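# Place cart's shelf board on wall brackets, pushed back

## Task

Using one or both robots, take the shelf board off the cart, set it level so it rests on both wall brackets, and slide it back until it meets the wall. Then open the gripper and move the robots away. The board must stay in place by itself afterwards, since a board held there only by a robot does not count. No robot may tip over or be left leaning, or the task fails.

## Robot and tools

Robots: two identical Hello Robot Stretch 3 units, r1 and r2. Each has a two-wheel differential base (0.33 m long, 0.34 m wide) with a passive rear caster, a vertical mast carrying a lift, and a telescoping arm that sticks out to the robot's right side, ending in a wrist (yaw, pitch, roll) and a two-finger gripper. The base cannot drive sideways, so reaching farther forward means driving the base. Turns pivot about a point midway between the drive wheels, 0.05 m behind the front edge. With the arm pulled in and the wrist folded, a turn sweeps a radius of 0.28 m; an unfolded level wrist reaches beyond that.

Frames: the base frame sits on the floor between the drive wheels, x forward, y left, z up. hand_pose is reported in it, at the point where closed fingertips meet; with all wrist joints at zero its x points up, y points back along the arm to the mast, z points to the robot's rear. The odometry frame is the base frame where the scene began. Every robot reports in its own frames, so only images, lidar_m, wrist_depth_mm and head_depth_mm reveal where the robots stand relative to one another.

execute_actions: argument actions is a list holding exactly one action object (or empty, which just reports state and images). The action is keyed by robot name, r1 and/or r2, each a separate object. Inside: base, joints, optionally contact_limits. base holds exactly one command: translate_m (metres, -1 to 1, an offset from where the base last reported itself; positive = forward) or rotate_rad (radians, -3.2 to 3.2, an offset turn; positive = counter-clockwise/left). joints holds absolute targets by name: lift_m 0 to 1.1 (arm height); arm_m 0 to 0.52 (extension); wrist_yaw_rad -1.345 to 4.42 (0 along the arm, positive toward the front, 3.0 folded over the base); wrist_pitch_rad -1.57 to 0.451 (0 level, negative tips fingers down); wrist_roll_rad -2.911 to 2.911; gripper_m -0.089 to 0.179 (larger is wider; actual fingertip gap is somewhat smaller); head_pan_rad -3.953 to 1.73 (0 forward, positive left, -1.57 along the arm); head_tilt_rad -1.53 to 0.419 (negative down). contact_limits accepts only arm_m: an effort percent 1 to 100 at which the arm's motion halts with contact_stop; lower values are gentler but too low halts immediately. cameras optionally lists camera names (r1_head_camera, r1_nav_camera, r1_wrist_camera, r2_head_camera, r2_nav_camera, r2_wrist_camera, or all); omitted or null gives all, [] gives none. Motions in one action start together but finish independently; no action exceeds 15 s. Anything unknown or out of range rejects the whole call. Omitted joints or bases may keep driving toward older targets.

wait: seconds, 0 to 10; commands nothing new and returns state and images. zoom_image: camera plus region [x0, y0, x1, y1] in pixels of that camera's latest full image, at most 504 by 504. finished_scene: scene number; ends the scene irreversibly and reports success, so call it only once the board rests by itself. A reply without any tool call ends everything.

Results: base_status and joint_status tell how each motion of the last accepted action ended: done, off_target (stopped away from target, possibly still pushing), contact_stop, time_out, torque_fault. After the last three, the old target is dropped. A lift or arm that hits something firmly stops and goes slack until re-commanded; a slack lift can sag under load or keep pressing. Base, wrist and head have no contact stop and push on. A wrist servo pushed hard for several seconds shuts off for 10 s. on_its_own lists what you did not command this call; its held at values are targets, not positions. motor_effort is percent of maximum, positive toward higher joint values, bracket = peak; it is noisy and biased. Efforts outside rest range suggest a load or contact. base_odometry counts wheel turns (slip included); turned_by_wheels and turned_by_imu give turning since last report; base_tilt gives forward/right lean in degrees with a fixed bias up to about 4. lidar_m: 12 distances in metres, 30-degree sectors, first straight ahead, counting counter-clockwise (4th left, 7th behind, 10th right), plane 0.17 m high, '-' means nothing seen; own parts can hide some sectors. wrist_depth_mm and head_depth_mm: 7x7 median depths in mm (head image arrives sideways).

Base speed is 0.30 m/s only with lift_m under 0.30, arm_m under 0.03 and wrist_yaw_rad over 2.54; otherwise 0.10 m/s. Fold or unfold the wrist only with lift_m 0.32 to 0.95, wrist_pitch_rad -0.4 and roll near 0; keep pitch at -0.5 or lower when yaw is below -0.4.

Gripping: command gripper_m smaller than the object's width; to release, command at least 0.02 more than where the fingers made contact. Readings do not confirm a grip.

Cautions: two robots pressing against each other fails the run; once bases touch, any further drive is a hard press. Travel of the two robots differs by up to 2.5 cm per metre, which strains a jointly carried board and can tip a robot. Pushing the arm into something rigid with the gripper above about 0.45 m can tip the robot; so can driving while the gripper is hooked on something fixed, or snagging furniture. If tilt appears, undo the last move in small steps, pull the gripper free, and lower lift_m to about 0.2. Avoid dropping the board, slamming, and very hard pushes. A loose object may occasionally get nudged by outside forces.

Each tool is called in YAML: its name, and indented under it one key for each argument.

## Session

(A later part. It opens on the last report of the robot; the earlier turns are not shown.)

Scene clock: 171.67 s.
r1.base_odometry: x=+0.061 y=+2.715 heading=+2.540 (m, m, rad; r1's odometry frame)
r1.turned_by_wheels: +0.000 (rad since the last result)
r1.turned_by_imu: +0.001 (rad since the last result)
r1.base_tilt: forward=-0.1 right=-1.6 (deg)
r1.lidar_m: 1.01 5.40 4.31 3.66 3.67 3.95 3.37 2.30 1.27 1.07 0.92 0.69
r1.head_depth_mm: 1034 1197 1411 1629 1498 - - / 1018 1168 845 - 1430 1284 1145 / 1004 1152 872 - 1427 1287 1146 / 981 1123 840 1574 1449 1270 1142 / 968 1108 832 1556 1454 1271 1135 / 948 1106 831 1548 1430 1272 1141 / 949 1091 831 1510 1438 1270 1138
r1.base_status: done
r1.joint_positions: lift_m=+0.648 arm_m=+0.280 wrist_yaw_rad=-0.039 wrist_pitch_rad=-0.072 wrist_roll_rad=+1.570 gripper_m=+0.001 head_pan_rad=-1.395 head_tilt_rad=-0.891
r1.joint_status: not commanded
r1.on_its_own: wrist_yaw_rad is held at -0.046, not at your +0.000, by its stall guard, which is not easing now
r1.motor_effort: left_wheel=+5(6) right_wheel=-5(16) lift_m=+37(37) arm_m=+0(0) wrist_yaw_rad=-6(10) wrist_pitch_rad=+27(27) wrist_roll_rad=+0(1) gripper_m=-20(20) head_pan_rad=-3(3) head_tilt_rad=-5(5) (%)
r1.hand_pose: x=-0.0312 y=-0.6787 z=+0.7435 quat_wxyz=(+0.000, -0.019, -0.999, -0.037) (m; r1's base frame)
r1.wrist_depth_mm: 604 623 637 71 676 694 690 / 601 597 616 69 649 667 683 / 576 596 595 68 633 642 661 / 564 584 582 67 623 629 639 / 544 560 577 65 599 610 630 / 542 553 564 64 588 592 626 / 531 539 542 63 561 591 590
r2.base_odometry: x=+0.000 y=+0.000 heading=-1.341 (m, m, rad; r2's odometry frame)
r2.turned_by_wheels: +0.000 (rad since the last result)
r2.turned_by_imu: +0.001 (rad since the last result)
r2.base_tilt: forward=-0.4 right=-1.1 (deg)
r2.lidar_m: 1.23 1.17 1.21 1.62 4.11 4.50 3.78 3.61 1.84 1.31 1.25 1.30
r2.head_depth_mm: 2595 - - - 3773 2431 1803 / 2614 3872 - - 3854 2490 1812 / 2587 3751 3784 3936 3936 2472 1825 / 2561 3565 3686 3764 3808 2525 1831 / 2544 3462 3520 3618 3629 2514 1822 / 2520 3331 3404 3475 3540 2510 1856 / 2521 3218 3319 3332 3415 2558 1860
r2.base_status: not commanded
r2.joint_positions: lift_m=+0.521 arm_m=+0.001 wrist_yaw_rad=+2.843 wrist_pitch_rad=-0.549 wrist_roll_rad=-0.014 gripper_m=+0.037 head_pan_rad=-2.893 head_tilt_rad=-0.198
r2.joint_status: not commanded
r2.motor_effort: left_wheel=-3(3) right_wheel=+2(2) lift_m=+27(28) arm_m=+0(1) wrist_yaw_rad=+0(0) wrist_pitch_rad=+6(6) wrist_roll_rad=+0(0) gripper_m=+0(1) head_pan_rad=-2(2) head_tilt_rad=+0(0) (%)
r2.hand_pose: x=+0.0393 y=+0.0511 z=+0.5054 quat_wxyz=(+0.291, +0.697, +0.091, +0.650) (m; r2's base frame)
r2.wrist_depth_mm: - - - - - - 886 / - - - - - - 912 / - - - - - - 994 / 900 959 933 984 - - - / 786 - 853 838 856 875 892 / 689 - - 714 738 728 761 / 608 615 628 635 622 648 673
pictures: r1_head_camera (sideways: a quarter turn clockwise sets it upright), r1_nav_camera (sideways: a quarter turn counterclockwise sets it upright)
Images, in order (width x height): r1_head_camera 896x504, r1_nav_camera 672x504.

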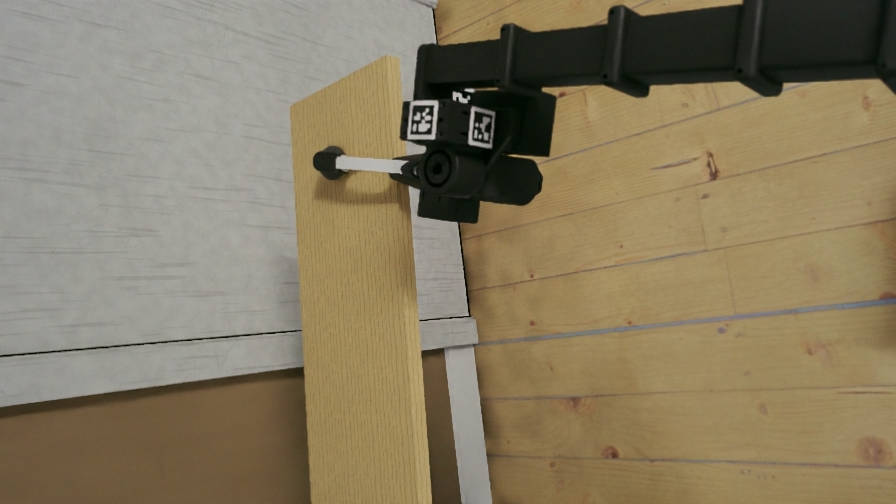

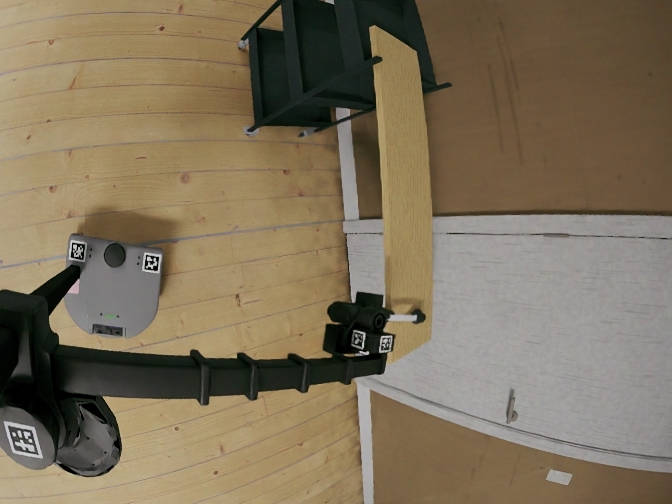

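execute_actions:
  actions:
    - {"r2":{"joints":{"lift_m":0.28,"head_pan_rad":-3.1,"head_tilt_rad":-0.3}}}
  cameras: []

execute_actions:
  actions:
    - {"r2":{"base":{"translate_m":-1.0}}}
  cameras: []

execute_actions:
  actions:
    - {"r2":{"base":{"translate_m":-1.0}}}
  cameras: ["r2_head_camera","r2_nav_camera"]

Scene clock: 175.43 s.
r1.base_odometry: x=+0.061 y=+2.715 heading=+2.540 (m, m, rad; r1's odometry frame)
r1.turned_by_wheels: +0.000 (rad since the last result)
r1.turned_by_imu: +0.001 (rad since the last result)
r1.base_tilt: forward=-0.1 right=-1.6 (deg)
r1.lidar_m: 1.01 5.37 4.29 3.68 3.65 3.95 3.37 2.30 1.27 1.07 0.92 0.69
r1.head_depth_mm: 1035 1192 1415 1622 1487 - - / 1014 1176 844 - 1420 1284 1138 / 1000 1146 873 - 1422 1288 1147 / 980 1120 839 1576 1445 1279 1145 / 970 1111 836 1559 1450 1272 1136 / 947 1103 833 1558 1444 1277 1133 / 953 1088 832 1517 1447 1273 1138
r1.base_status: not commanded
r1.joint_positions: lift_m=+0.648 arm_m=+0.280 wrist_yaw_rad=-0.039 wrist_pitch_rad=-0.072 wrist_roll_rad=+1.570 gripper_m=+0.001 head_pan_rad=-1.395 head_tilt_rad=-0.891
r1.joint_status: not commanded
r1.on_its_own: wrist_yaw_rad is held at -0.046, not at your +0.000, by its stall guard, which is not easing now
r1.motor_effort: left_wheel=+4(5) right_wheel=-5(5) lift_m=+37(37) arm_m=+0(1) wrist_yaw_rad=-7(7) wrist_pitch_rad=+27(27) wrist_roll_rad=+0(0) gripper_m=-20(20) head_pan_rad=-3(2) head_tilt_rad=-5(5) (%)
r1.hand_pose: x=-0.0312 y=-0.6787 z=+0.7435 quat_wxyz=(+0.000, -0.019, -0.999, -0.037) (m; r1's base frame)
r1.wrist_depth_mm: 608 618 640 71 667 670 692 / 596 606 611 69 643 674 686 / 584 588 609 68 632 652 671 / 578 574 595 67 615 633 661 / 544 555 580 66 620 612 624 / 546 549 559 64 593 588 615 / 530 543 553 63 560 583 595
r2.base_odometry: x=+0.000 y=+0.000 heading=-1.341 (m, m, rad; r2's odometry frame)
r2.turned_by_wheels: +0.000 (rad since the last result)
r2.turned_by_imu: +0.001 (rad since the last result)
r2.base_tilt: forward=-0.5 right=-1.0 (deg)
r2.lidar_m: 1.23 1.17 1.20 1.62 4.12 4.50 3.78 3.61 1.84 1.31 1.25 1.29
r2.head_depth_mm: 3507 - - - 2989 2090 1606 / 3519 - - - 3033 2103 1637 / 3392 - - - 3021 2123 1622 / 3450 3870 - - 3036 2122 1636 / 3335 3667 3748 3953 3062 2159 1638 / 3355 3459 3640 3740 3061 2175 1639 / 3122 3297 3405 3457 3151 2166 1654
r2.base_status: not commanded
r2.joint_positions: lift_m=+0.280 arm_m=+0.001 wrist_yaw_rad=+2.843 wrist_pitch_rad=-0.550 wrist_roll_rad=-0.014 gripper_m=+0.037 head_pan_rad=-3.093 head_tilt_rad=-0.296
r2.joint_status: all done
r2.motor_effort: left_wheel=-3(3) right_wheel=+2(2) lift_m=+24(23) arm_m=+0(1) wrist_yaw_rad=+0(1) wrist_pitch_rad=+6(7) wrist_roll_rad=+0(0) gripper_m=+0(0) head_pan_rad=-2(16) head_tilt_rad=-1(7) (%)
r2.hand_pose: x=+0.0393 y=+0.0510 z=+0.2644 quat_wxyz=(+0.291, +0.697, +0.091, +0.650) (m; r2's base frame)
r2.wrist_depth_mm: - - - - - - 891 / - 897 918 969 - - 904 / - 713 721 736 770 805 828 / 553 586 597 612 633 644 661 / 485 - 524 529 530 539 546 / - - - 449 459 464 472 / - - - 392 389 411 414
pictures: none
No camera images: the call's "cameras" was empty. Leave "cameras" out to get every camera's image.

Scene clock: 180.37 s.
r1.base_odometry: x=+0.061 y=+2.715 heading=+2.540 (m, m, rad; r1's odometry frame)
r1.turned_by_wheels: +0.000 (rad since the last result)
r1.turned_by_imu: +0.001 (rad since the last result)
r1.base_tilt: forward=-0.1 right=-1.7 (deg)
r1.lidar_m: 1.01 3.84 4.28 3.66 3.65 3.95 3.35 2.30 1.27 1.07 0.92 0.69
r1.head_depth_mm: 1033 1197 1414 1624 1483 - - / 1017 1163 847 - 1424 1275 1147 / 999 1152 867 - 1431 1282 1143 / 981 1130 838 1574 1454 1281 1142 / 970 1110 834 1550 1438 1269 1140 / 950 1103 835 1558 1446 1282 1139 / 958 1091 831 1513 1437 1265 1138
r1.base_status: not commanded
r1.joint_positions: lift_m=+0.648 arm_m=+0.280 wrist_yaw_rad=-0.039 wrist_pitch_rad=-0.072 wrist_roll_rad=+1.570 gripper_m=+0.001 head_pan_rad=-1.395 head_tilt_rad=-0.891
r1.joint_status: not commanded
r1.on_its_own: wrist_yaw_rad is held at -0.046, not at your +0.000, by its stall guard, which is not easing now
r1.motor_effort: left_wheel=+4(4) right_wheel=-5(5) lift_m=+37(37) arm_m=+0(0) wrist_yaw_rad=-6(7) wrist_pitch_rad=+27(28) wrist_roll_rad=+1(1) gripper_m=-20(20) head_pan_rad=-2(2) head_tilt_rad=-5(5) (%)
r1.hand_pose: x=-0.0312 y=-0.6787 z=+0.7435 quat_wxyz=(+0.000, -0.019, -0.999, -0.037) (m; r1's base frame)
r1.wrist_depth_mm: 608 624 629 71 670 706 712 / 603 607 622 69 663 668 700 / 580 589 615 68 636 661 659 / 560 571 597 67 622 639 645 / 549 565 569 65 600 613 624 / 542 552 559 64 599 600 599 / 517 533 546 63 557 575 596
r2.base_odometry: x=-0.228 y=+0.974 heading=-1.341 (m, m, rad; r2's odometry frame)
r2.turned_by_wheels: +0.000 (rad since the last result)
r2.turned_by_imu: -0.006 (rad since the last result)
r2.base_tilt: forward=-0.5 right=-1.1 (deg)
r2.lidar_m: 2.13 2.03 2.08 2.76 6.98 3.54 2.88 2.76 2.65 1.87 1.78 1.83
r2.head_depth_mm: 3412 3665 3789 3786 2950 2093 1616 / 3212 3361 3602 3700 3017 2119 1605 / 2994 3108 3288 3442 3014 2115 1622 / 2859 2949 3111 3187 3068 2115 1629 / 2730 2789 2892 3031 3063 2153 1645 / 2514 2632 2753 2855 2911 2159 1639 / 2407 2514 2606 2684 2754 2164 1638
r2.base_status: done
r2.joint_positions: lift_m=+0.280 arm_m=+0.001 wrist_yaw_rad=+2.843 wrist_pitch_rad=-0.550 wrist_roll_rad=-0.014 gripper_m=+0.037 head_pan_rad=-3.093 head_tilt_rad=-0.297
r2.joint_status: not commanded
r2.motor_effort: left_wheel=-2(16) right_wheel=+2(4) lift_m=+25(25) arm_m=-1(0) wrist_yaw_rad=+1(1) wrist_pitch_rad=+6(6) wrist_roll_rad=+0(0) gripper_m=+0(1) head_pan_rad=-1(2) head_tilt_rad=-1(0) (%)
r2.hand_pose: x=+0.0393 y=+0.0510 z=+0.2644 quat_wxyz=(+0.291, +0.697, +0.091, +0.650) (m; r2's base frame)
r2.wrist_depth_mm: - - - - - - - / - 887 957 952 - - - / - 716 725 755 779 787 825 / 554 592 599 610 624 647 662 / 484 - 523 526 523 536 550 / - - - 445 459 460 469 / - - - 394 389 413 412
pictures: none
No camera images: the call's "cameras" was empty. Leave "cameras" out to get every camera's image.

Scene clock: 185.30 s.
r1.base_odometry: x=+0.061 y=+2.715 heading=+2.540 (m, m, rad; r1's odometry frame)
r1.turned_by_wheels: +0.000 (rad since the last result)
r1.turned_by_imu: +0.001 (rad since the last result)
r1.base_tilt: forward=-0.2 right=-1.6 (deg)
r1.lidar_m: 1.01 3.04 4.31 3.67 3.67 3.91 3.35 2.30 1.27 1.07 0.92 0.69
r1.head_depth_mm: 1039 1194 1421 1636 1500 - - / 1021 1174 846 - 1418 1284 1149 / 1003 1149 871 - 1423 1285 1145 / 978 1128 839 1578 1452 1273 1144 / 968 1109 834 1565 1446 1268 1138 / 952 1103 836 1552 1446 1278 1134 / 955 1090 830 1519 1441 1272 1135
r1.base_status: not commanded
r1.joint_positions: lift_m=+0.648 arm_m=+0.280 wrist_yaw_rad=-0.039 wrist_pitch_rad=-0.072 wrist_roll_rad=+1.570 gripper_m=+0.001 head_pan_rad=-1.395 head_tilt_rad=-0.891
r1.joint_status: not commanded
r1.on_its_own: wrist_yaw_rad is held at -0.046, not at your +0.000, by its stall guard, which is not easing now
r1.motor_effort: left_wheel=+5(5) right_wheel=-5(5) lift_m=+37(37) arm_m=-1(0) wrist_yaw_rad=-6(7) wrist_pitch_rad=+27(27) wrist_roll_rad=+1(0) gripper_m=-20(20) head_pan_rad=-3(2) head_tilt_rad=-6(5) (%)
r1.hand_pose: x=-0.0312 y=-0.6787 z=+0.7435 quat_wxyz=(+0.000, -0.019, -0.999, -0.037) (m; r1's base frame)
r1.wrist_depth_mm: 613 611 623 71 675 665 710 / 596 598 616 69 659 672 698 / 573 581 610 68 639 630 664 / 562 568 589 67 615 639 659 / 565 554 584 66 601 629 639 / 546 549 560 64 589 609 609 / 528 535 541 63 554 576 590
r2.base_odometry: x=-0.456 y=+1.947 heading=-1.341 (m, m, rad; r2's odometry frame)
r2.turned_by_wheels: +0.000 (rad since the last result)
r2.turned_by_imu: -0.005 (rad since the last result)
r2.base_tilt: forward=-0.4 right=-1.0 (deg)
r2.lidar_m: 3.02 2.87 2.93 3.91 6.51 2.60 2.01 1.91 1.96 2.44 2.32 2.38
r2.head_depth_mm: 2442 2547 2701 2806 2830 2092 1614 / 2274 2349 2494 2573 2679 2110 1608 / 2117 2193 2289 2405 2510 2129 1609 / 1996 2066 2143 2234 2350 2120 1629 / 1879 1953 2014 2101 2195 2152 1618 / 1765 1839 1901 1983 2046 2067 1643 / 1681 1738 1801 1866 1921 1986 1634
r2.base_status: done
r2.joint_positions: lift_m=+0.280 arm_m=+0.001 wrist_yaw_rad=+2.843 wrist_pitch_rad=-0.550 wrist_roll_rad=-0.014 gripper_m=+0.037 head_pan_rad=-3.093 head_tilt_rad=-0.298
r2.joint_status: not commanded
r2.motor_effort: left_wheel=-1(15) right_wheel=+1(3) lift_m=+25(25) arm_m=+0(0) wrist_yaw_rad=+0(0) wrist_pitch_rad=+6(6) wrist_roll_rad=+0(0) gripper_m=+0(0) head_pan_rad=-2(2) head_tilt_rad=-1(1) (%)
r2.hand_pose: x=+0.0393 y=+0.0510 z=+0.2644 quat_wxyz=(+0.291, +0.697, +0.091, +0.650) (m; r2's base frame)
r2.wrist_depth_mm: - - - - - - - / - 901 924 968 - - - / - 717 733 753 778 782 816 / 542 588 591 604 624 640 667 / 487 - 521 530 536 541 554 / - - - 449 463 466 476 / - - - 396 395 408 414
pictures: r2_head_camera (sideways: a quarter turn clockwise sets it upright), r2_nav_camera (sideways: a quarter turn counterclockwise sets it upright)
Images, in order (width x height): r2_head_camera 896x504, r2_nav_camera 672x504.

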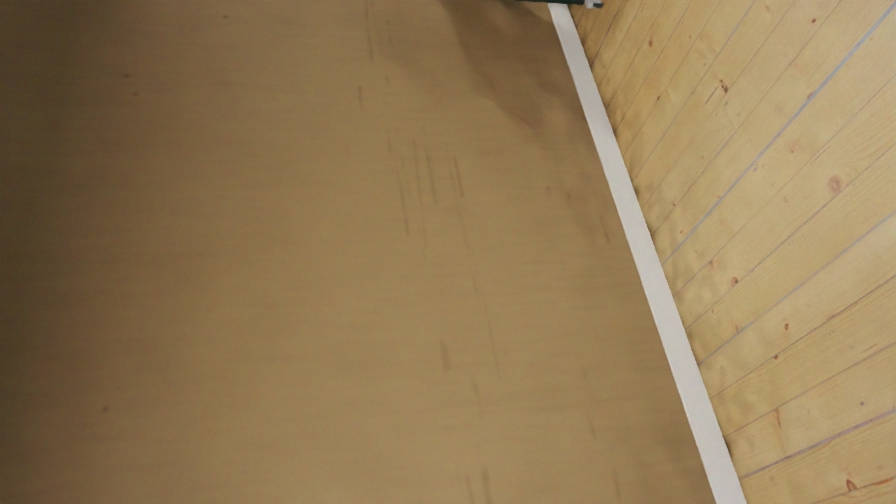

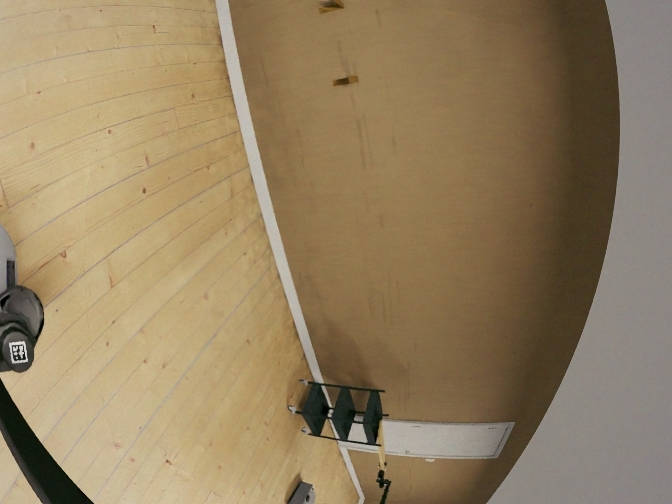

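execute_actions:
  actions:
    - {"r2":{"base":{"rotate_rad":-1.2}}}
  cameras: ["r2_head_camera","r2_nav_camera"]

Scene clock: 187.57 s.
r1.base_odometry: x=+0.061 y=+2.715 heading=+2.540 (m, m, rad; r1's odometry frame)
r1.turned_by_wheels: +0.000 (rad since the last result)
r1.turned_by_imu: +0.001 (rad since the last result)
r1.base_tilt: forward=-0.2 right=-1.7 (deg)
r1.lidar_m: 1.01 3.16 4.29 3.67 3.66 3.96 3.37 2.30 1.27 1.07 0.92 0.69
r1.head_depth_mm: 1034 1194 1412 1626 1488 - - / 1017 1165 844 - 1417 1284 1149 / 1003 1146 870 - 1422 1285 1139 / 986 1126 842 1563 1439 1266 1138 / 966 1107 836 1559 1450 1273 1142 / 952 1101 834 1550 1443 1266 1140 / 955 1091 828 1513 1449 1277 1136
r1.base_status: not commanded
r1.joint_positions: lift_m=+0.648 arm_m=+0.280 wrist_yaw_rad=-0.039 wrist_pitch_rad=-0.072 wrist_roll_rad=+1.570 gripper_m=+0.001 head_pan_rad=-1.395 head_tilt_rad=-0.891
r1.joint_status: not commanded
r1.on_its_own: wrist_yaw_rad is held at -0.046, not at your +0.000, by its stall guard, which is not easing now
r1.motor_effort: left_wheel=+4(4) right_wheel=-6(5) lift_m=+37(37) arm_m=+0(1) wrist_yaw_rad=-7(6) wrist_pitch_rad=+27(27) wrist_roll_rad=+1(1) gripper_m=-20(20) head_pan_rad=-3(4) head_tilt_rad=-5(5) (%)
r1.hand_pose: x=-0.0312 y=-0.6787 z=+0.7435 quat_wxyz=(+0.000, -0.019, -0.999, -0.037) (m; r1's base frame)
r1.wrist_depth_mm: 604 616 635 71 671 700 701 / 593 614 615 69 654 652 677 / 573 595 604 68 653 651 659 / 579 576 586 67 614 638 648 / 545 560 580 65 606 630 621 / 539 548 561 64 598 599 621 / 526 540 551 63 569 577 595
r2.base_odometry: x=-0.456 y=+1.947 heading=-2.541 (m, m, rad; r2's odometry frame)
r2.turned_by_wheels: -1.200 (rad since the last result)
r2.turned_by_imu: -1.182 (rad since the last result)
r2.base_tilt: forward=-0.5 right=-1.1 (deg)
r2.lidar_m: 2.32 2.33 2.81 2.86 2.87 3.48 6.46 2.60 2.14 1.91 1.92 2.32
r2.head_depth_mm: 3538 - - - 2985 2094 1605 / 3493 - - - 2986 2087 1608 / 3410 - - - 3013 2124 1633 / 3421 - - - 3028 2122 1622 / 3380 - - - 3088 2137 1633 / 3336 - - - 3108 2139 1639 / 3392 - - - 3058 2153 1642
r2.base_status: done
r2.joint_positions: lift_m=+0.280 arm_m=+0.001 wrist_yaw_rad=+2.843 wrist_pitch_rad=-0.550 wrist_roll_rad=-0.014 gripper_m=+0.037 head_pan_rad=-3.093 head_tilt_rad=-0.298
r2.joint_status: not commanded
r2.motor_effort: left_wheel=+3(14) right_wheel=-2(5) lift_m=+25(25) arm_m=+0(1) wrist_yaw_rad=+0(1) wrist_pitch_rad=+6(6) wrist_roll_rad=+0(0) gripper_m=+0(0) head_pan_rad=-2(2) head_tilt_rad=-1(1) (%)
r2.hand_pose: x=+0.0393 y=+0.0510 z=+0.2644 quat_wxyz=(+0.291, +0.697, +0.091, +0.650) (m; r2's base frame)
r2.wrist_depth_mm: - - - - - - - / - 912 928 962 - - - / - 720 719 744 775 805 832 / 550 589 600 613 621 639 655 / 488 - 520 529 528 539 554 / - - - 449 455 464 472 / - - - 398 392 406 412
pictures: r2_head_camera (sideways: a quarter turn clockwise sets it upright), r2_nav_camera (sideways: a quarter turn counterclockwise sets it upright)
Images, in order (width x height): r2_head_camera 896x504, r2_nav_camera 672x504.

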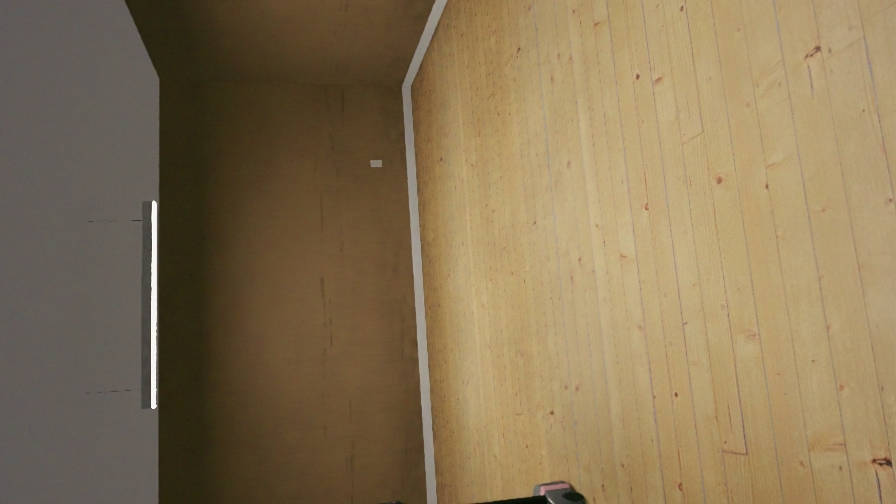

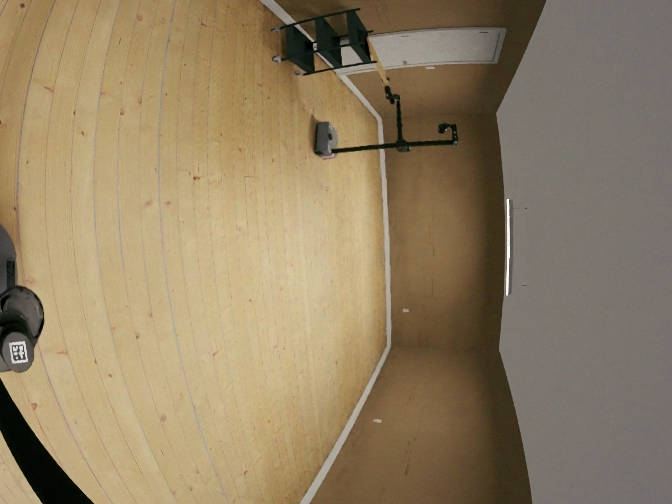

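execute_actions:
  actions:
    - {"r2":{"base":{"rotate_rad":0.63}}}
  cameras: []

execute_actions:
  actions:
    - {"r2":{"base":{"translate_m":-1.0}}}
  cameras: []

execute_actions:
  actions:
    - {"r2":{"base":{"translate_m":-1.0}}}
  cameras: ["r2_head_camera","r2_nav_camera","r1_nav_camera"]

Scene clock: 189.73 s.
r1.base_odometry: x=+0.061 y=+2.715 heading=+2.540 (m, m, rad; r1's odometry frame)
r1.turned_by_wheels: +0.000 (rad since the last result)
r1.turned_by_imu: +0.001 (rad since the last result)
r1.base_tilt: forward=-0.2 right=-1.6 (deg)
r1.lidar_m: 1.01 3.09 4.32 3.66 3.67 3.93 3.36 2.30 1.27 1.07 0.92 0.69
r1.head_depth_mm: 1036 1190 1411 1624 1492 - - / 1016 1174 846 - 1429 1277 1145 / 1004 1149 872 - 1424 1276 1137 / 983 1127 837 1584 1453 1278 1141 / 965 1104 834 1558 1447 1281 1138 / 953 1105 832 1548 1442 1275 1134 / 956 1087 832 1502 1434 1272 1135
r1.base_status: not commanded
r1.joint_positions: lift_m=+0.648 arm_m=+0.280 wrist_yaw_rad=-0.039 wrist_pitch_rad=-0.072 wrist_roll_rad=+1.570 gripper_m=+0.001 head_pan_rad=-1.395 head_tilt_rad=-0.891
r1.joint_status: not commanded
r1.on_its_own: wrist_yaw_rad is held at -0.046, not at your +0.000, by its stall guard, which is not easing now
r1.motor_effort: left_wheel=+4(4) right_wheel=-4(5) lift_m=+37(37) arm_m=+0(0) wrist_yaw_rad=-7(7) wrist_pitch_rad=+27(27) wrist_roll_rad=+0(0) gripper_m=-21(20) head_pan_rad=-3(2) head_tilt_rad=-5(5) (%)
r1.hand_pose: x=-0.0312 y=-0.6787 z=+0.7435 quat_wxyz=(+0.000, -0.019, -0.999, -0.037) (m; r1's base frame)
r1.wrist_depth_mm: 606 619 627 71 670 684 715 / 594 607 616 70 655 660 680 / 575 589 605 68 639 640 661 / 562 584 595 67 616 636 645 / 553 557 578 66 616 606 627 / 535 560 550 64 597 600 603 / 528 531 537 63 552 583 585
r2.base_odometry: x=-0.456 y=+1.947 heading=-1.911 (m, m, rad; r2's odometry frame)
r2.turned_by_wheels: +0.630 (rad since the last result)
r2.turned_by_imu: +0.622 (rad since the last result)
r2.base_tilt: forward=-0.4 right=-1.1 (deg)
r2.lidar_m: 2.36 3.05 2.87 2.91 3.76 6.48 2.61 2.04 1.91 1.95 2.48 2.32
r2.head_depth_mm: 3480 - - - 2971 2086 1623 / 3488 - - - 3030 2127 1611 / 3475 - - - 3035 2110 1618 / 3407 - - - 3036 2125 1627 / 3157 3274 3446 3096 2939 2135 1626 / 2788 2846 2922 2923 2906 2148 1643 / 2457 2526 2544 2604 2631 2146 1649
r2.base_status: done
r2.joint_positions: lift_m=+0.280 arm_m=+0.001 wrist_yaw_rad=+2.843 wrist_pitch_rad=-0.550 wrist_roll_rad=-0.014 gripper_m=+0.037 head_pan_rad=-3.093 head_tilt_rad=-0.298
r2.joint_status: not commanded
r2.motor_effort: left_wheel=-3(12) right_wheel=+2(6) lift_m=+25(25) arm_m=-1(0) wrist_yaw_rad=+1(0) wrist_pitch_rad=+6(6) wrist_roll_rad=+0(0) gripper_m=+0(0) head_pan_rad=-3(2) head_tilt_rad=-2(1) (%)
r2.hand_pose: x=+0.0393 y=+0.0510 z=+0.2644 quat_wxyz=(+0.291, +0.697, +0.091, +0.650) (m; r2's base frame)
r2.wrist_depth_mm: - - - - - - - / - 916 925 965 - - - / - 720 726 755 779 793 824 / 551 588 596 607 621 647 656 / 483 - 520 527 534 540 553 / - - - 447 453 459 474 / - - - 395 389 408 416
pictures: none
No camera images: the call's "cameras" was empty. Leave "cameras" out to get every camera's image.

Scene clock: 194.67 s.
r1.base_odometry: x=+0.061 y=+2.715 heading=+2.540 (m, m, rad; r1's odometry frame)
r1.turned_by_wheels: +0.000 (rad since the last result)
r1.turned_by_imu: +0.001 (rad since the last result)
r1.base_tilt: forward=-0.2 right=-1.7 (deg)
r1.lidar_m: 1.01 2.11 4.26 3.66 3.65 3.95 3.37 2.29 1.27 1.07 0.92 0.69
r1.head_depth_mm: 1036 1194 1406 1627 1478 - - / 1015 1176 847 - 1426 1275 1152 / 999 1147 872 - 1428 1274 1148 / 983 1128 837 1576 1443 1272 1139 / 971 1115 837 1551 1439 1280 1143 / 952 1098 838 1542 1443 1278 1143 / 958 1085 830 1510 1456 1269 1138
r1.base_status: not commanded
r1.joint_positions: lift_m=+0.648 arm_m=+0.280 wrist_yaw_rad=-0.039 wrist_pitch_rad=-0.072 wrist_roll_rad=+1.570 gripper_m=+0.001 head_pan_rad=-1.395 head_tilt_rad=-0.891
r1.joint_status: not commanded
r1.on_its_own: wrist_yaw_rad is held at -0.046, not at your +0.000, by its stall guard, which is not easing now
r1.motor_effort: left_wheel=+4(5) right_wheel=-5(5) lift_m=+37(37) arm_m=+0(0) wrist_yaw_rad=-7(7) wrist_pitch_rad=+27(27) wrist_roll_rad=+0(1) gripper_m=-20(20) head_pan_rad=-2(4) head_tilt_rad=-5(5) (%)
r1.hand_pose: x=-0.0312 y=-0.6787 z=+0.7435 quat_wxyz=(+0.000, -0.019, -0.999, -0.037) (m; r1's base frame)
r1.wrist_depth_mm: 601 617 635 71 683 696 692 / 595 611 618 69 642 662 700 / 586 601 605 68 639 646 663 / 564 576 589 67 620 632 655 / 546 568 580 65 603 601 621 / 540 551 563 64 605 592 616 / 528 545 550 63 558 568 589
r2.base_odometry: x=-0.122 y=+2.890 heading=-1.911 (m, m, rad; r2's odometry frame)
r2.turned_by_wheels: +0.000 (rad since the last result)
r2.turned_by_imu: -0.006 (rad since the last result)
r2.base_tilt: forward=-0.5 right=-1.1 (deg)
r2.lidar_m: 3.29 3.52 3.28 3.35 4.30 2.20 1.61 1.60 1.49 1.52 1.94 3.24
r2.head_depth_mm: 3575 - - - 2777 2117 1622 / 3438 - - - 3012 2104 1616 / 3475 - - - 3047 2107 1629 / 2953 3252 3280 3316 3015 2120 1641 / 2583 2599 2695 2633 2035 1976 1642 / 2178 2258 2303 2301 1927 1989 1630 / 1918 1970 2019 2037 2021 2023 1641
r2.base_status: done
r2.joint_positions: lift_m=+0.280 arm_m=+0.001 wrist_yaw_rad=+2.843 wrist_pitch_rad=-0.550 wrist_roll_rad=-0.014 gripper_m=+0.037 head_pan_rad=-3.093 head_tilt_rad=-0.298
r2.joint_status: not commanded
r2.motor_effort: left_wheel=-2(15) right_wheel=+1(4) lift_m=+24(24) arm_m=-1(1) wrist_yaw_rad=+0(1) wrist_pitch_rad=+6(6) wrist_roll_rad=+0(0) gripper_m=+1(0) head_pan_rad=-2(2) head_tilt_rad=-1(1) (%)
r2.hand_pose: x=+0.0393 y=+0.0510 z=+0.2644 quat_wxyz=(+0.291, +0.697, +0.091, +0.650) (m; r2's base frame)
r2.wrist_depth_mm: - - - - - - - / - 895 918 964 - - - / - 719 725 757 787 789 816 / 552 587 594 620 633 641 658 / 484 - 527 528 528 540 547 / - - - 449 460 463 473 / - - - 399 393 407 417
pictures: none
No camera images: the call's "cameras" was empty. Leave "cameras" out to get every camera's image.

Scene clock: 199.60 s.
r1.base_odometry: x=+0.061 y=+2.715 heading=+2.540 (m, m, rad; r1's odometry frame)
r1.turned_by_wheels: +0.000 (rad since the last result)
r1.turned_by_imu: +0.001 (rad since the last result)
r1.base_tilt: forward=-0.1 right=-1.7 (deg)
r1.lidar_m: 1.01 1.14 4.30 3.68 3.67 3.96 3.35 2.30 1.27 1.07 0.92 0.69
r1.head_depth_mm: 1036 1202 1394 1621 1496 - - / 1020 1173 845 - 1425 1279 1142 / 1000 1149 871 - 1420 1293 1143 / 982 1128 840 1571 1443 1271 1147 / 963 1107 834 1553 1464 1272 1136 / 949 1101 835 1542 1446 1274 1140 / 957 1081 830 1514 1433 1276 1134
r1.base_status: not commanded
r1.joint_positions: lift_m=+0.648 arm_m=+0.280 wrist_yaw_rad=-0.039 wrist_pitch_rad=-0.072 wrist_roll_rad=+1.570 gripper_m=+0.001 head_pan_rad=-1.395 head_tilt_rad=-0.891
r1.joint_status: not commanded
r1.on_its_own: wrist_yaw_rad is held at -0.046, not at your +0.000, by its stall guard, which is not easing now
r1.motor_effort: left_wheel=+4(4) right_wheel=-5(5) lift_m=+37(37) arm_m=-1(0) wrist_yaw_rad=-6(7) wrist_pitch_rad=+27(27) wrist_roll_rad=+1(0) gripper_m=-21(20) head_pan_rad=-2(3) head_tilt_rad=-5(5) (%)
r1.hand_pose: x=-0.0312 y=-0.6787 z=+0.7435 quat_wxyz=(+0.000, -0.019, -0.999, -0.037) (m; r1's base frame)
r1.wrist_depth_mm: 610 616 632 71 680 682 710 / 587 600 620 70 657 665 682 / 570 592 613 68 631 660 668 / 563 580 607 67 626 629 660 / 550 560 574 66 614 618 626 / 533 553 554 64 599 599 621 / 533 533 546 63 570 587 586
r2.base_odometry: x=+0.212 y=+3.833 heading=-1.911 (m, m, rad; r2's odometry frame)
r2.turned_by_wheels: +0.000 (rad since the last result)
r2.turned_by_imu: -0.005 (rad since the last result)
r2.base_tilt: forward=-0.5 right=-1.1 (deg)
r2.lidar_m: 4.24 3.98 3.70 3.74 4.79 1.24 0.84 0.65 1.08 1.10 1.40 3.08
r2.head_depth_mm: 3561 - - - 2985 2079 1511 / 3556 - - - 2825 2118 1615 / 2889 2993 3142 3268 2689 2128 1617 / 2278 2340 2407 2495 1638 2099 1638 / 1851 1927 1964 2032 1332 1878 1160 / 1582 1609 1664 1708 1675 1018 1107 / 1392 1428 1457 1483 1504 1068 842
r2.base_status: done
r2.joint_positions: lift_m=+0.280 arm_m=+0.001 wrist_yaw_rad=+2.843 wrist_pitch_rad=-0.550 wrist_roll_rad=-0.014 gripper_m=+0.037 head_pan_rad=-3.093 head_tilt_rad=-0.298
r2.joint_status: not commanded
r2.motor_effort: left_wheel=-1(15) right_wheel=+1(3) lift_m=+24(25) arm_m=-1(1) wrist_yaw_rad=-1(0) wrist_pitch_rad=+6(6) wrist_roll_rad=+0(0) gripper_m=+0(0) head_pan_rad=-2(2) head_tilt_rad=-1(1) (%)
r2.hand_pose: x=+0.0393 y=+0.0510 z=+0.2644 quat_wxyz=(+0.291, +0.697, +0.091, +0.650) (m; r2's base frame)
r2.wrist_depth_mm: - - - - - - - / - 899 922 954 - - - / - 719 727 750 759 794 829 / 550 594 595 612 627 643 660 / 491 - 519 533 524 543 552 / - - - 450 462 465 476 / - - - 397 388 404 416
pictures: r1_nav_camera (sideways: a quarter turn counterclockwise sets it upright), r2_head_camera (sideways: a quarter turn clockwise sets it upright), r2_nav_camera (sideways: a quarter turn counterclockwise sets it upright)
Images, in order (width x height): r1_nav_camera 672x504, r2_head_camera 896x504, r2_nav_camera 672x504.

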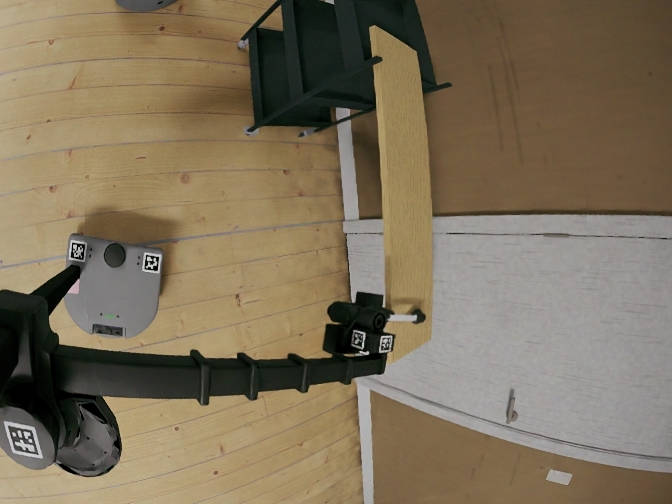

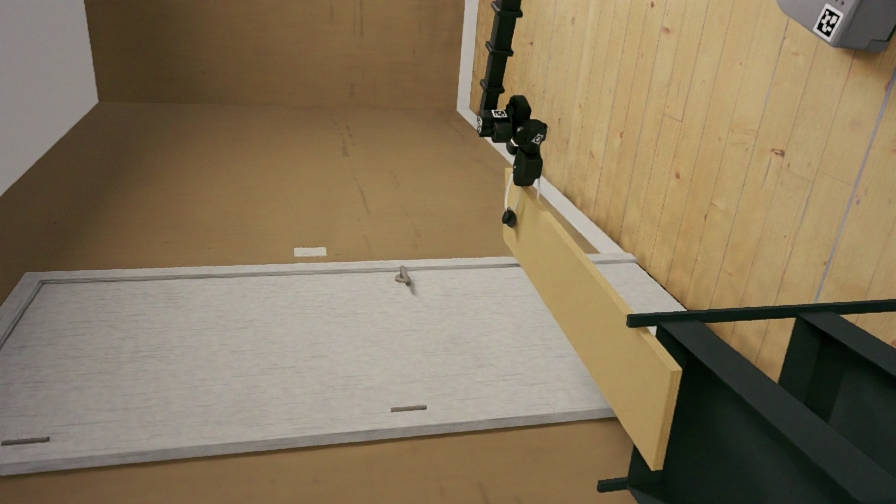

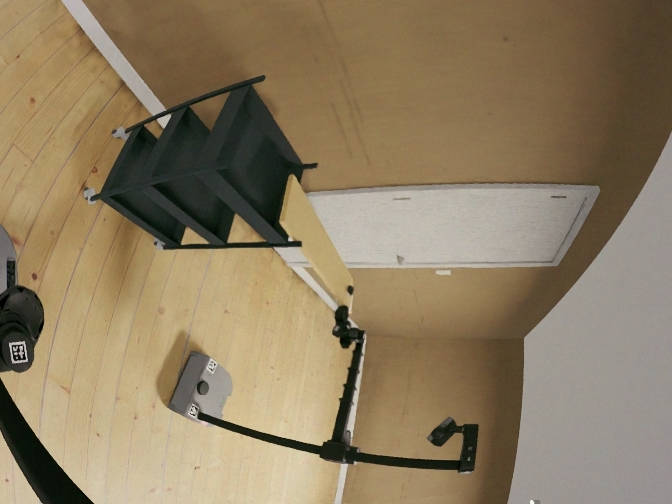

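execute_actions:
  actions:
    - {"r2":{"base":{"rotate_rad":-0.37}}}
  cameras: []

execute_actions:
  actions:
    - {"r2":{"base":{"translate_m":-0.6}}}
  cameras: ["r1_nav_camera","r2_nav_camera"]

Scene clock: 201.10 s.
r1.base_odometry: x=+0.061 y=+2.715 heading=+2.540 (m, m, rad; r1's odometry frame)
r1.turned_by_wheels: +0.000 (rad since the last result)
r1.turned_by_imu: +0.000 (rad since the last result)
r1.base_tilt: forward=-0.1 right=-1.6 (deg)
r1.lidar_m: 1.01 1.19 4.30 3.67 3.67 3.93 3.36 2.30 1.27 1.07 0.92 0.69
r1.head_depth_mm: 1032 1194 1411 1629 1493 - - / 1019 1171 841 - 1423 1283 1142 / 1001 1152 870 - 1422 1284 1144 / 990 1127 844 1567 1451 1286 1142 / 967 1110 837 1559 1447 1268 1140 / 948 1107 834 1560 1451 1277 1142 / 956 1092 830 1508 1444 1270 1134
r1.base_status: not commanded
r1.joint_positions: lift_m=+0.648 arm_m=+0.280 wrist_yaw_rad=-0.039 wrist_pitch_rad=-0.072 wrist_roll_rad=+1.570 gripper_m=+0.001 head_pan_rad=-1.395 head_tilt_rad=-0.891
r1.joint_status: not commanded
r1.on_its_own: wrist_yaw_rad is held at -0.046, not at your +0.000, by its stall guard, which is not easing now
r1.motor_effort: left_wheel=+5(4) right_wheel=-5(5) lift_m=+37(37) arm_m=-1(0) wrist_yaw_rad=-7(6) wrist_pitch_rad=+27(27) wrist_roll_rad=+0(1) gripper_m=-20(20) head_pan_rad=-3(2) head_tilt_rad=-5(5) (%)
r1.hand_pose: x=-0.0312 y=-0.6787 z=+0.7435 quat_wxyz=(+0.000, -0.019, -0.999, -0.037) (m; r1's base frame)
r1.wrist_depth_mm: 600 619 638 71 670 700 701 / 592 610 612 69 661 664 686 / 584 589 604 68 634 632 671 / 566 586 582 67 621 639 639 / 543 563 572 66 599 607 641 / 540 545 563 64 599 605 618 / 524 539 543 63 562 574 589
r2.base_odometry: x=+0.212 y=+3.833 heading=-2.281 (m, m, rad; r2's odometry frame)
r2.turned_by_wheels: -0.370 (rad since the last result)
r2.turned_by_imu: -0.365 (rad since the last result)
r2.base_tilt: forward=-0.4 right=-1.1 (deg)
r2.lidar_m: 4.13 4.37 3.78 3.69 3.88 4.78 1.24 0.69 0.65 1.08 1.14 1.62
r2.head_depth_mm: 3539 - - - 3034 2094 1606 / 3421 - - 1393 2565 2012 1460 / 3482 - - - 3009 2104 1449 / 3464 - - - 3062 2127 1527 / 3367 - - - 3060 2130 1635 / 3256 3684 3697 3638 2738 2122 1627 / 2718 2702 2699 2676 2362 2146 1649
r2.base_status: done
r2.joint_positions: lift_m=+0.280 arm_m=+0.001 wrist_yaw_rad=+2.843 wrist_pitch_rad=-0.550 wrist_roll_rad=-0.014 gripper_m=+0.037 head_pan_rad=-3.093 head_tilt_rad=-0.298
r2.joint_status: not commanded
r2.motor_effort: left_wheel=+3(13) right_wheel=-2(6) lift_m=+25(25) arm_m=-1(1) wrist_yaw_rad=+0(0) wrist_pitch_rad=+6(6) wrist_roll_rad=+0(0) gripper_m=+0(0) head_pan_rad=-2(2) head_tilt_rad=-1(1) (%)
r2.hand_pose: x=+0.0393 y=+0.0510 z=+0.2644 quat_wxyz=(+0.291, +0.697, +0.091, +0.650) (m; r2's base frame)
r2.wrist_depth_mm: - - - - - - - / - 880 912 967 - - - / - 717 735 744 770 806 823 / 558 587 597 608 616 642 658 / 487 - 528 527 531 538 554 / - - - 447 460 463 472 / - - - 396 392 407 415
pictures: none
No camera images: the call's "cameras" was empty. Leave "cameras" out to get every camera's image.

Scene clock: 204.73 s.
r1.base_odometry: x=+0.061 y=+2.715 heading=+2.540 (m, m, rad; r1's odometry frame)
r1.turned_by_wheels: +0.000 (rad since the last result)
r1.turned_by_imu: +0.001 (rad since the last result)
r1.base_tilt: forward=-0.1 right=-1.6 (deg)
r1.lidar_m: 0.65 0.59 4.28 3.65 3.66 3.95 3.36 2.30 1.27 1.07 0.92 0.69
r1.head_depth_mm: 1037 1199 1410 1630 1480 - - / 1020 1173 848 - 1429 1285 1145 / 1000 1153 871 - 1428 1280 1147 / 980 1127 840 1568 1444 1276 1143 / 970 1109 835 1554 1442 1275 1135 / 954 1106 837 1550 1439 1271 1140 / 958 1093 831 1496 1448 1268 1135
r1.base_status: not commanded
r1.joint_positions: lift_m=+0.648 arm_m=+0.280 wrist_yaw_rad=-0.039 wrist_pitch_rad=-0.072 wrist_roll_rad=+1.570 gripper_m=+0.001 head_pan_rad=-1.395 head_tilt_rad=-0.891
r1.joint_status: not commanded
r1.on_its_own: wrist_yaw_rad is held at -0.046, not at your +0.000, by its stall guard, which is not easing now
r1.motor_effort: left_wheel=+4(4) right_wheel=-5(5) lift_m=+37(37) arm_m=+0(0) wrist_yaw_rad=-6(7) wrist_pitch_rad=+27(27) wrist_roll_rad=+0(0) gripper_m=-20(20) head_pan_rad=-3(2) head_tilt_rad=-5(5) (%)
r1.hand_pose: x=-0.0312 y=-0.6787 z=+0.7435 quat_wxyz=(+0.000, -0.019, -0.999, -0.037) (m; r1's base frame)
r1.wrist_depth_mm: 617 612 618 71 661 692 708 / 596 603 626 69 664 670 680 / 575 587 610 68 635 657 666 / 567 576 594 67 614 620 647 / 552 561 578 65 603 614 632 / 536 546 556 64 596 599 611 / 528 536 550 63 563 581 596
r2.base_odometry: x=+0.603 y=+4.288 heading=-2.281 (m, m, rad; r2's odometry frame)
r2.turned_by_wheels: +0.000 (rad since the last result)
r2.turned_by_imu: -0.003 (rad since the last result)
r2.base_tilt: forward=-0.4 right=-1.0 (deg)
r2.lidar_m: 4.74 4.96 3.80 3.73 3.92 0.71 0.64 1.40 0.51 0.49 0.50 1.57
r2.head_depth_mm: 3457 548 3768 3912 793 710 1466 / 3524 3553 585 - 2982 1859 1609 / 3384 3685 3779 - 3049 1930 1617 / 3422 3756 3843 - 3053 1956 1619 / 3365 3789 3924 - 3057 2039 1630 / 3207 3665 3733 3581 3100 2054 1647 / 2698 2675 2635 2637 2467 906 1654
r2.base_status: done
r2.joint_positions: lift_m=+0.280 arm_m=+0.001 wrist_yaw_rad=+2.843 wrist_pitch_rad=-0.550 wrist_roll_rad=-0.014 gripper_m=+0.037 head_pan_rad=-3.093 head_tilt_rad=-0.298
r2.joint_status: not commanded
r2.motor_effort: left_wheel=+3(9) right_wheel=-2(7) lift_m=+25(25) arm_m=-1(0) wrist_yaw_rad=+1(0) wrist_pitch_rad=+6(6) wrist_roll_rad=+0(0) gripper_m=+1(1) head_pan_rad=-2(2) head_tilt_rad=-1(1) (%)
r2.hand_pose: x=+0.0393 y=+0.0510 z=+0.2644 quat_wxyz=(+0.291, +0.697, +0.091, +0.650) (m; r2's base frame)
r2.wrist_depth_mm: - - - - - - - / - 887 935 972 - - - / - 717 720 751 770 791 830 / 545 586 605 608 623 645 663 / 489 - 521 536 533 535 544 / - - - 451 459 464 476 / - - - 394 389 407 415
pictures: r1_nav_camera (sideways: a quarter turn counterclockwise sets it upright), r2_nav_camera (sideways: a quarter turn counterclockwise sets it upright)
Images, in order (width x height): r1_nav_camera 672x504, r2_nav_camera 672x504.

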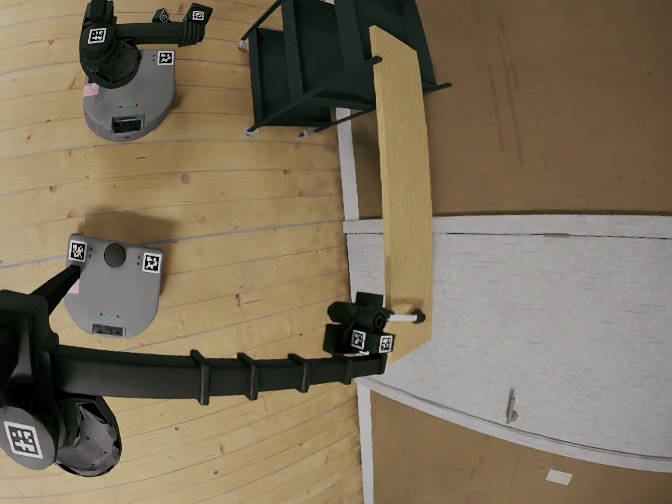

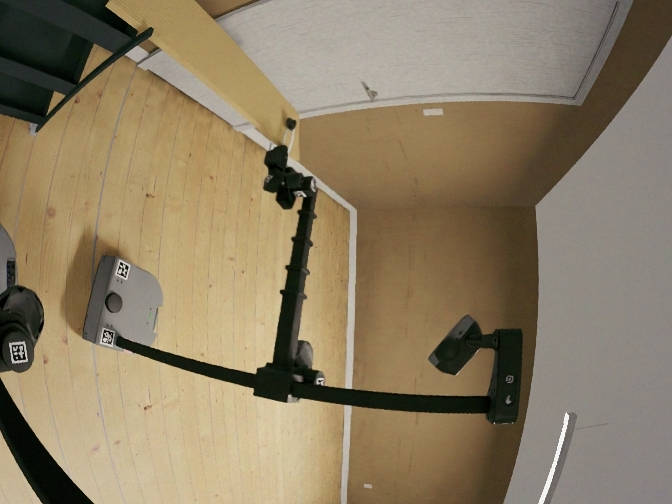

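execute_actions:
  actions:
    - {"r2":{"base":{"rotate_rad":-0.26}}}
  cameras: []

execute_actions:
  actions:
    - {"r2":{"base":{"translate_m":-0.33},"joints":{"lift_m":0.64,"head_pan_rad":-1.4,"head_tilt_rad":-0.8}}}
  cameras: ["r1_nav_camera","r2_nav_camera","r2_head_camera"]

Scene clock: 206.23 s.
r1.base_odometry: x=+0.061 y=+2.715 heading=+2.540 (m, m, rad; r1's odometry frame)
r1.turned_by_wheels: +0.000 (rad since the last result)
r1.turned_by_imu: +0.000 (rad since the last result)
r1.base_tilt: forward=-0.2 right=-1.7 (deg)
r1.lidar_m: 0.65 0.62 4.32 3.67 3.67 3.94 3.36 2.30 1.27 1.07 0.92 0.69
r1.head_depth_mm: 1035 1189 1414 1626 1498 - - / 1018 1171 846 - 1429 1280 1137 / 997 1148 865 - 1437 1284 1139 / 985 1128 839 1567 1444 1273 1145 / 967 1110 837 1554 1443 1267 1145 / 949 1101 832 1544 1448 1269 1144 / 949 1089 832 1506 1428 1274 1140
r1.base_status: not commanded
r1.joint_positions: lift_m=+0.648 arm_m=+0.280 wrist_yaw_rad=-0.039 wrist_pitch_rad=-0.072 wrist_roll_rad=+1.570 gripper_m=+0.001 head_pan_rad=-1.395 head_tilt_rad=-0.891
r1.joint_status: not commanded
r1.on_its_own: wrist_yaw_rad is held at -0.046, not at your +0.000, by its stall guard, which is not easing now
r1.motor_effort: left_wheel=+4(4) right_wheel=-5(5) lift_m=+37(37) arm_m=-1(1) wrist_yaw_rad=-6(6) wrist_pitch_rad=+27(27) wrist_roll_rad=+0(0) gripper_m=-20(20) head_pan_rad=-2(4) head_tilt_rad=-5(5) (%)
r1.hand_pose: x=-0.0312 y=-0.6787 z=+0.7435 quat_wxyz=(+0.000, -0.019, -0.999, -0.037) (m; r1's base frame)
r1.wrist_depth_mm: 606 633 634 71 667 680 705 / 596 592 608 69 646 664 675 / 573 595 599 68 625 641 659 / 566 582 582 67 621 644 661 / 551 560 570 65 604 614 634 / 535 558 557 64 594 602 609 / 530 536 548 63 559 583 584
r2.base_odometry: x=+0.603 y=+4.288 heading=-2.541 (m, m, rad; r2's odometry frame)
r2.turned_by_wheels: -0.260 (rad since the last result)
r2.turned_by_imu: -0.256 (rad since the last result)
r2.base_tilt: forward=-0.5 right=-1.0 (deg)
r2.lidar_m: 2.33 4.74 4.22 3.73 3.73 4.48 0.64 1.93 0.56 0.49 0.49 1.26
r2.head_depth_mm: 3533 - - - 3008 2090 1605 / 3510 - - - 3027 2099 1614 / 3480 644 673 - 820 744 1515 / 3391 598 3976 - 3077 1878 1627 / 3397 580 592 - 3080 1870 1624 / 3386 3652 3731 - 3090 1901 1638 / 3294 3556 3743 3875 3124 1975 1650
r2.base_status: done
r2.joint_positions: lift_m=+0.280 arm_m=+0.001 wrist_yaw_rad=+2.843 wrist_pitch_rad=-0.550 wrist_roll_rad=-0.014 gripper_m=+0.037 head_pan_rad=-3.093 head_tilt_rad=-0.298
r2.joint_status: not commanded
r2.motor_effort: left_wheel=+3(13) right_wheel=-2(6) lift_m=+24(25) arm_m=-1(1) wrist_yaw_rad=+0(0) wrist_pitch_rad=+7(6) wrist_roll_rad=+0(0) gripper_m=+0(0) head_pan_rad=-2(1) head_tilt_rad=-1(1) (%)
r2.hand_pose: x=+0.0393 y=+0.0510 z=+0.2644 quat_wxyz=(+0.291, +0.697, +0.091, +0.650) (m; r2's base frame)
r2.wrist_depth_mm: - - - - - - - / - 888 934 969 - - - / - 715 736 749 774 796 818 / 548 577 594 613 620 648 666 / 487 - 517 528 531 539 544 / - - - 452 457 468 472 / - - - 397 389 408 418
pictures: none
No camera images: the call's "cameras" was empty. Leave "cameras" out to get every camera's image.

Scene clock: 210.83 s.
r1.base_odometry: x=+0.061 y=+2.715 heading=+2.540 (m, m, rad; r1's odometry frame)
r1.turned_by_wheels: +0.000 (rad since the last result)
r1.turned_by_imu: +0.001 (rad since the last result)
r1.base_tilt: forward=-0.1 right=-1.6 (deg)
r1.lidar_m: 0.33 0.32 0.34 3.67 3.67 3.92 3.37 2.30 1.26 1.07 0.92 0.69
r1.head_depth_mm: 1034 1204 1408 1623 1497 - - / 1018 1172 846 - 1433 1273 1143 / 999 1148 867 - 1421 1279 1141 / 984 1126 838 1581 1452 1274 1138 / 962 1107 835 1563 1449 1267 1144 / 946 1097 831 1551 1448 1277 1143 / 955 1090 832 1506 1429 1270 1135
r1.base_status: not commanded
r1.joint_positions: lift_m=+0.648 arm_m=+0.280 wrist_yaw_rad=-0.039 wrist_pitch_rad=-0.072 wrist_roll_rad=+1.570 gripper_m=+0.001 head_pan_rad=-1.395 head_tilt_rad=-0.891
r1.joint_status: not commanded
r1.on_its_own: wrist_yaw_rad is held at -0.046, not at your +0.000, by its stall guard, which is not easing now
r1.motor_effort: left_wheel=+5(5) right_wheel=-5(5) lift_m=+37(37) arm_m=-1(0) wrist_yaw_rad=-6(7) wrist_pitch_rad=+27(27) wrist_roll_rad=+0(0) gripper_m=-21(20) head_pan_rad=-2(3) head_tilt_rad=-6(5) (%)
r1.hand_pose: x=-0.0312 y=-0.6787 z=+0.7435 quat_wxyz=(+0.000, -0.019, -0.999, -0.037) (m; r1's base frame)
r1.wrist_depth_mm: 598 625 629 71 671 687 700 / 587 609 620 70 657 685 684 / 573 587 605 68 614 646 679 / 570 574 589 67 618 631 651 / 548 558 575 66 595 622 639 / 538 546 558 64 586 589 616 / 527 536 540 63 556 582 591
r2.base_odometry: x=+0.875 y=+4.474 heading=-2.541 (m, m, rad; r2's odometry frame)
r2.turned_by_wheels: +0.000 (rad since the last result)
r2.turned_by_imu: -0.001 (rad since the last result)
r2.base_tilt: forward=-0.4 right=-1.1 (deg)
r2.lidar_m: 2.46 5.10 4.12 3.67 3.68 4.21 0.32 0.32 1.24 1.12 0.57 0.67
r2.head_depth_mm: 951 1084 1246 858 1579 1334 1182 / 965 1087 1243 853 1575 1343 1181 / 959 1083 1242 851 1581 1339 1194 / 950 1069 1227 849 1572 1339 1204 / 944 1064 1209 814 1461 1231 1172 / 935 1054 1162 815 1038 1173 1165 / 927 1044 1153 933 1022 1150 1164
r2.base_status: done
r2.joint_positions: lift_m=+0.640 arm_m=+0.001 wrist_yaw_rad=+2.843 wrist_pitch_rad=-0.550 wrist_roll_rad=-0.014 gripper_m=+0.037 head_pan_rad=-1.407 head_tilt_rad=-0.790
r2.joint_status: all done
r2.motor_effort: left_wheel=+3(14) right_wheel=-2(6) lift_m=+31(30) arm_m=+0(1) wrist_yaw_rad=+0(1) wrist_pitch_rad=+6(6) wrist_roll_rad=+0(0) gripper_m=+0(0) head_pan_rad=+3(35) head_tilt_rad=-5(20) (%)
r2.hand_pose: x=+0.0393 y=+0.0510 z=+0.6241 quat_wxyz=(+0.291, +0.697, +0.091, +0.650) (m; r2's base frame)
r2.wrist_depth_mm: - - - - - - - / - - - - - - - / - - - - - - - / - - - - - - - / 901 - - 978 - - - / 804 - - 859 875 868 887 / 717 730 736 742 744 772 799
pictures: r1_nav_camera (sideways: a quarter turn counterclockwise sets it upright), r2_head_camera (sideways: a quarter turn clockwise sets it upright), r2_nav_camera (sideways: a quarter turn counterclockwise sets it upright)
Images, in order (width x height): r1_nav_camera 672x504, r2_head_camera 896x504, r2_nav_camera 672x504.

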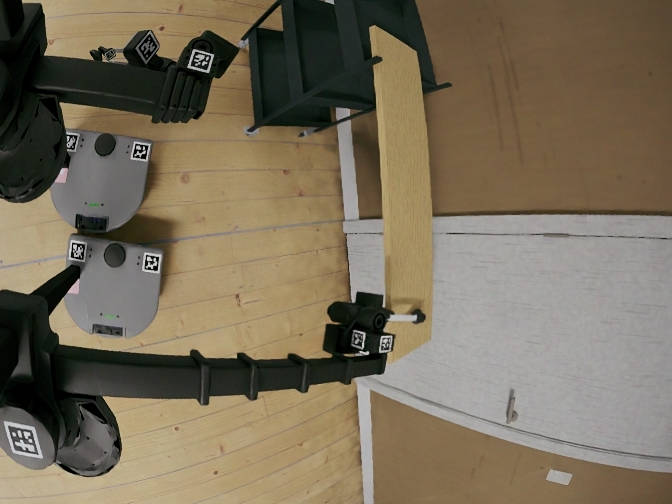

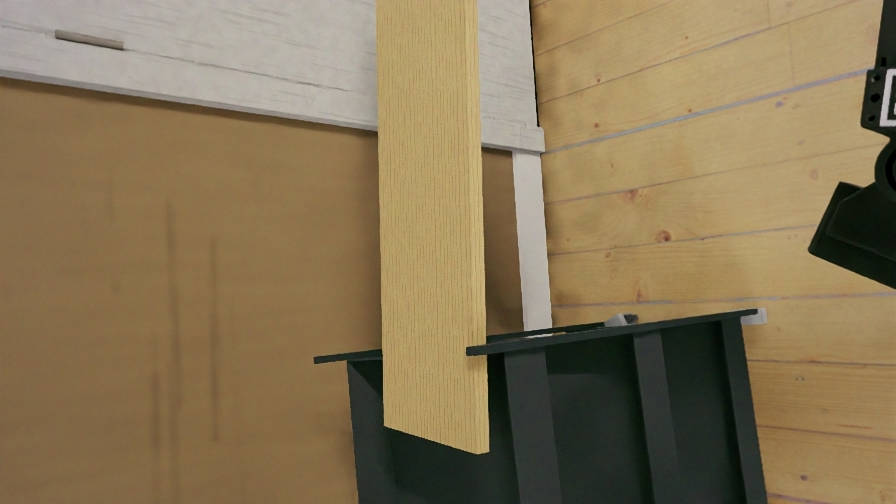

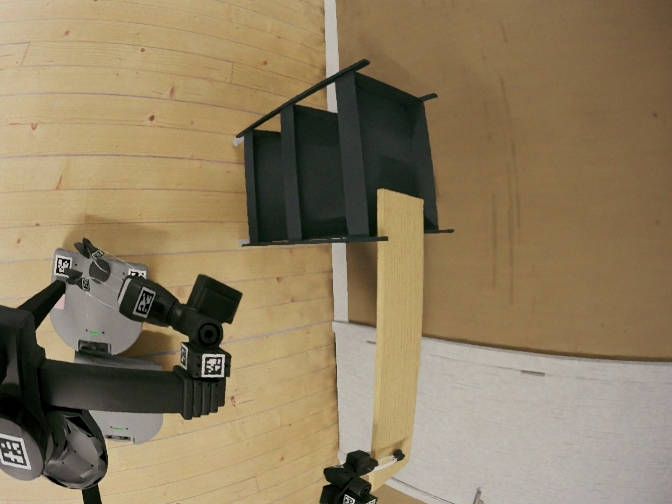

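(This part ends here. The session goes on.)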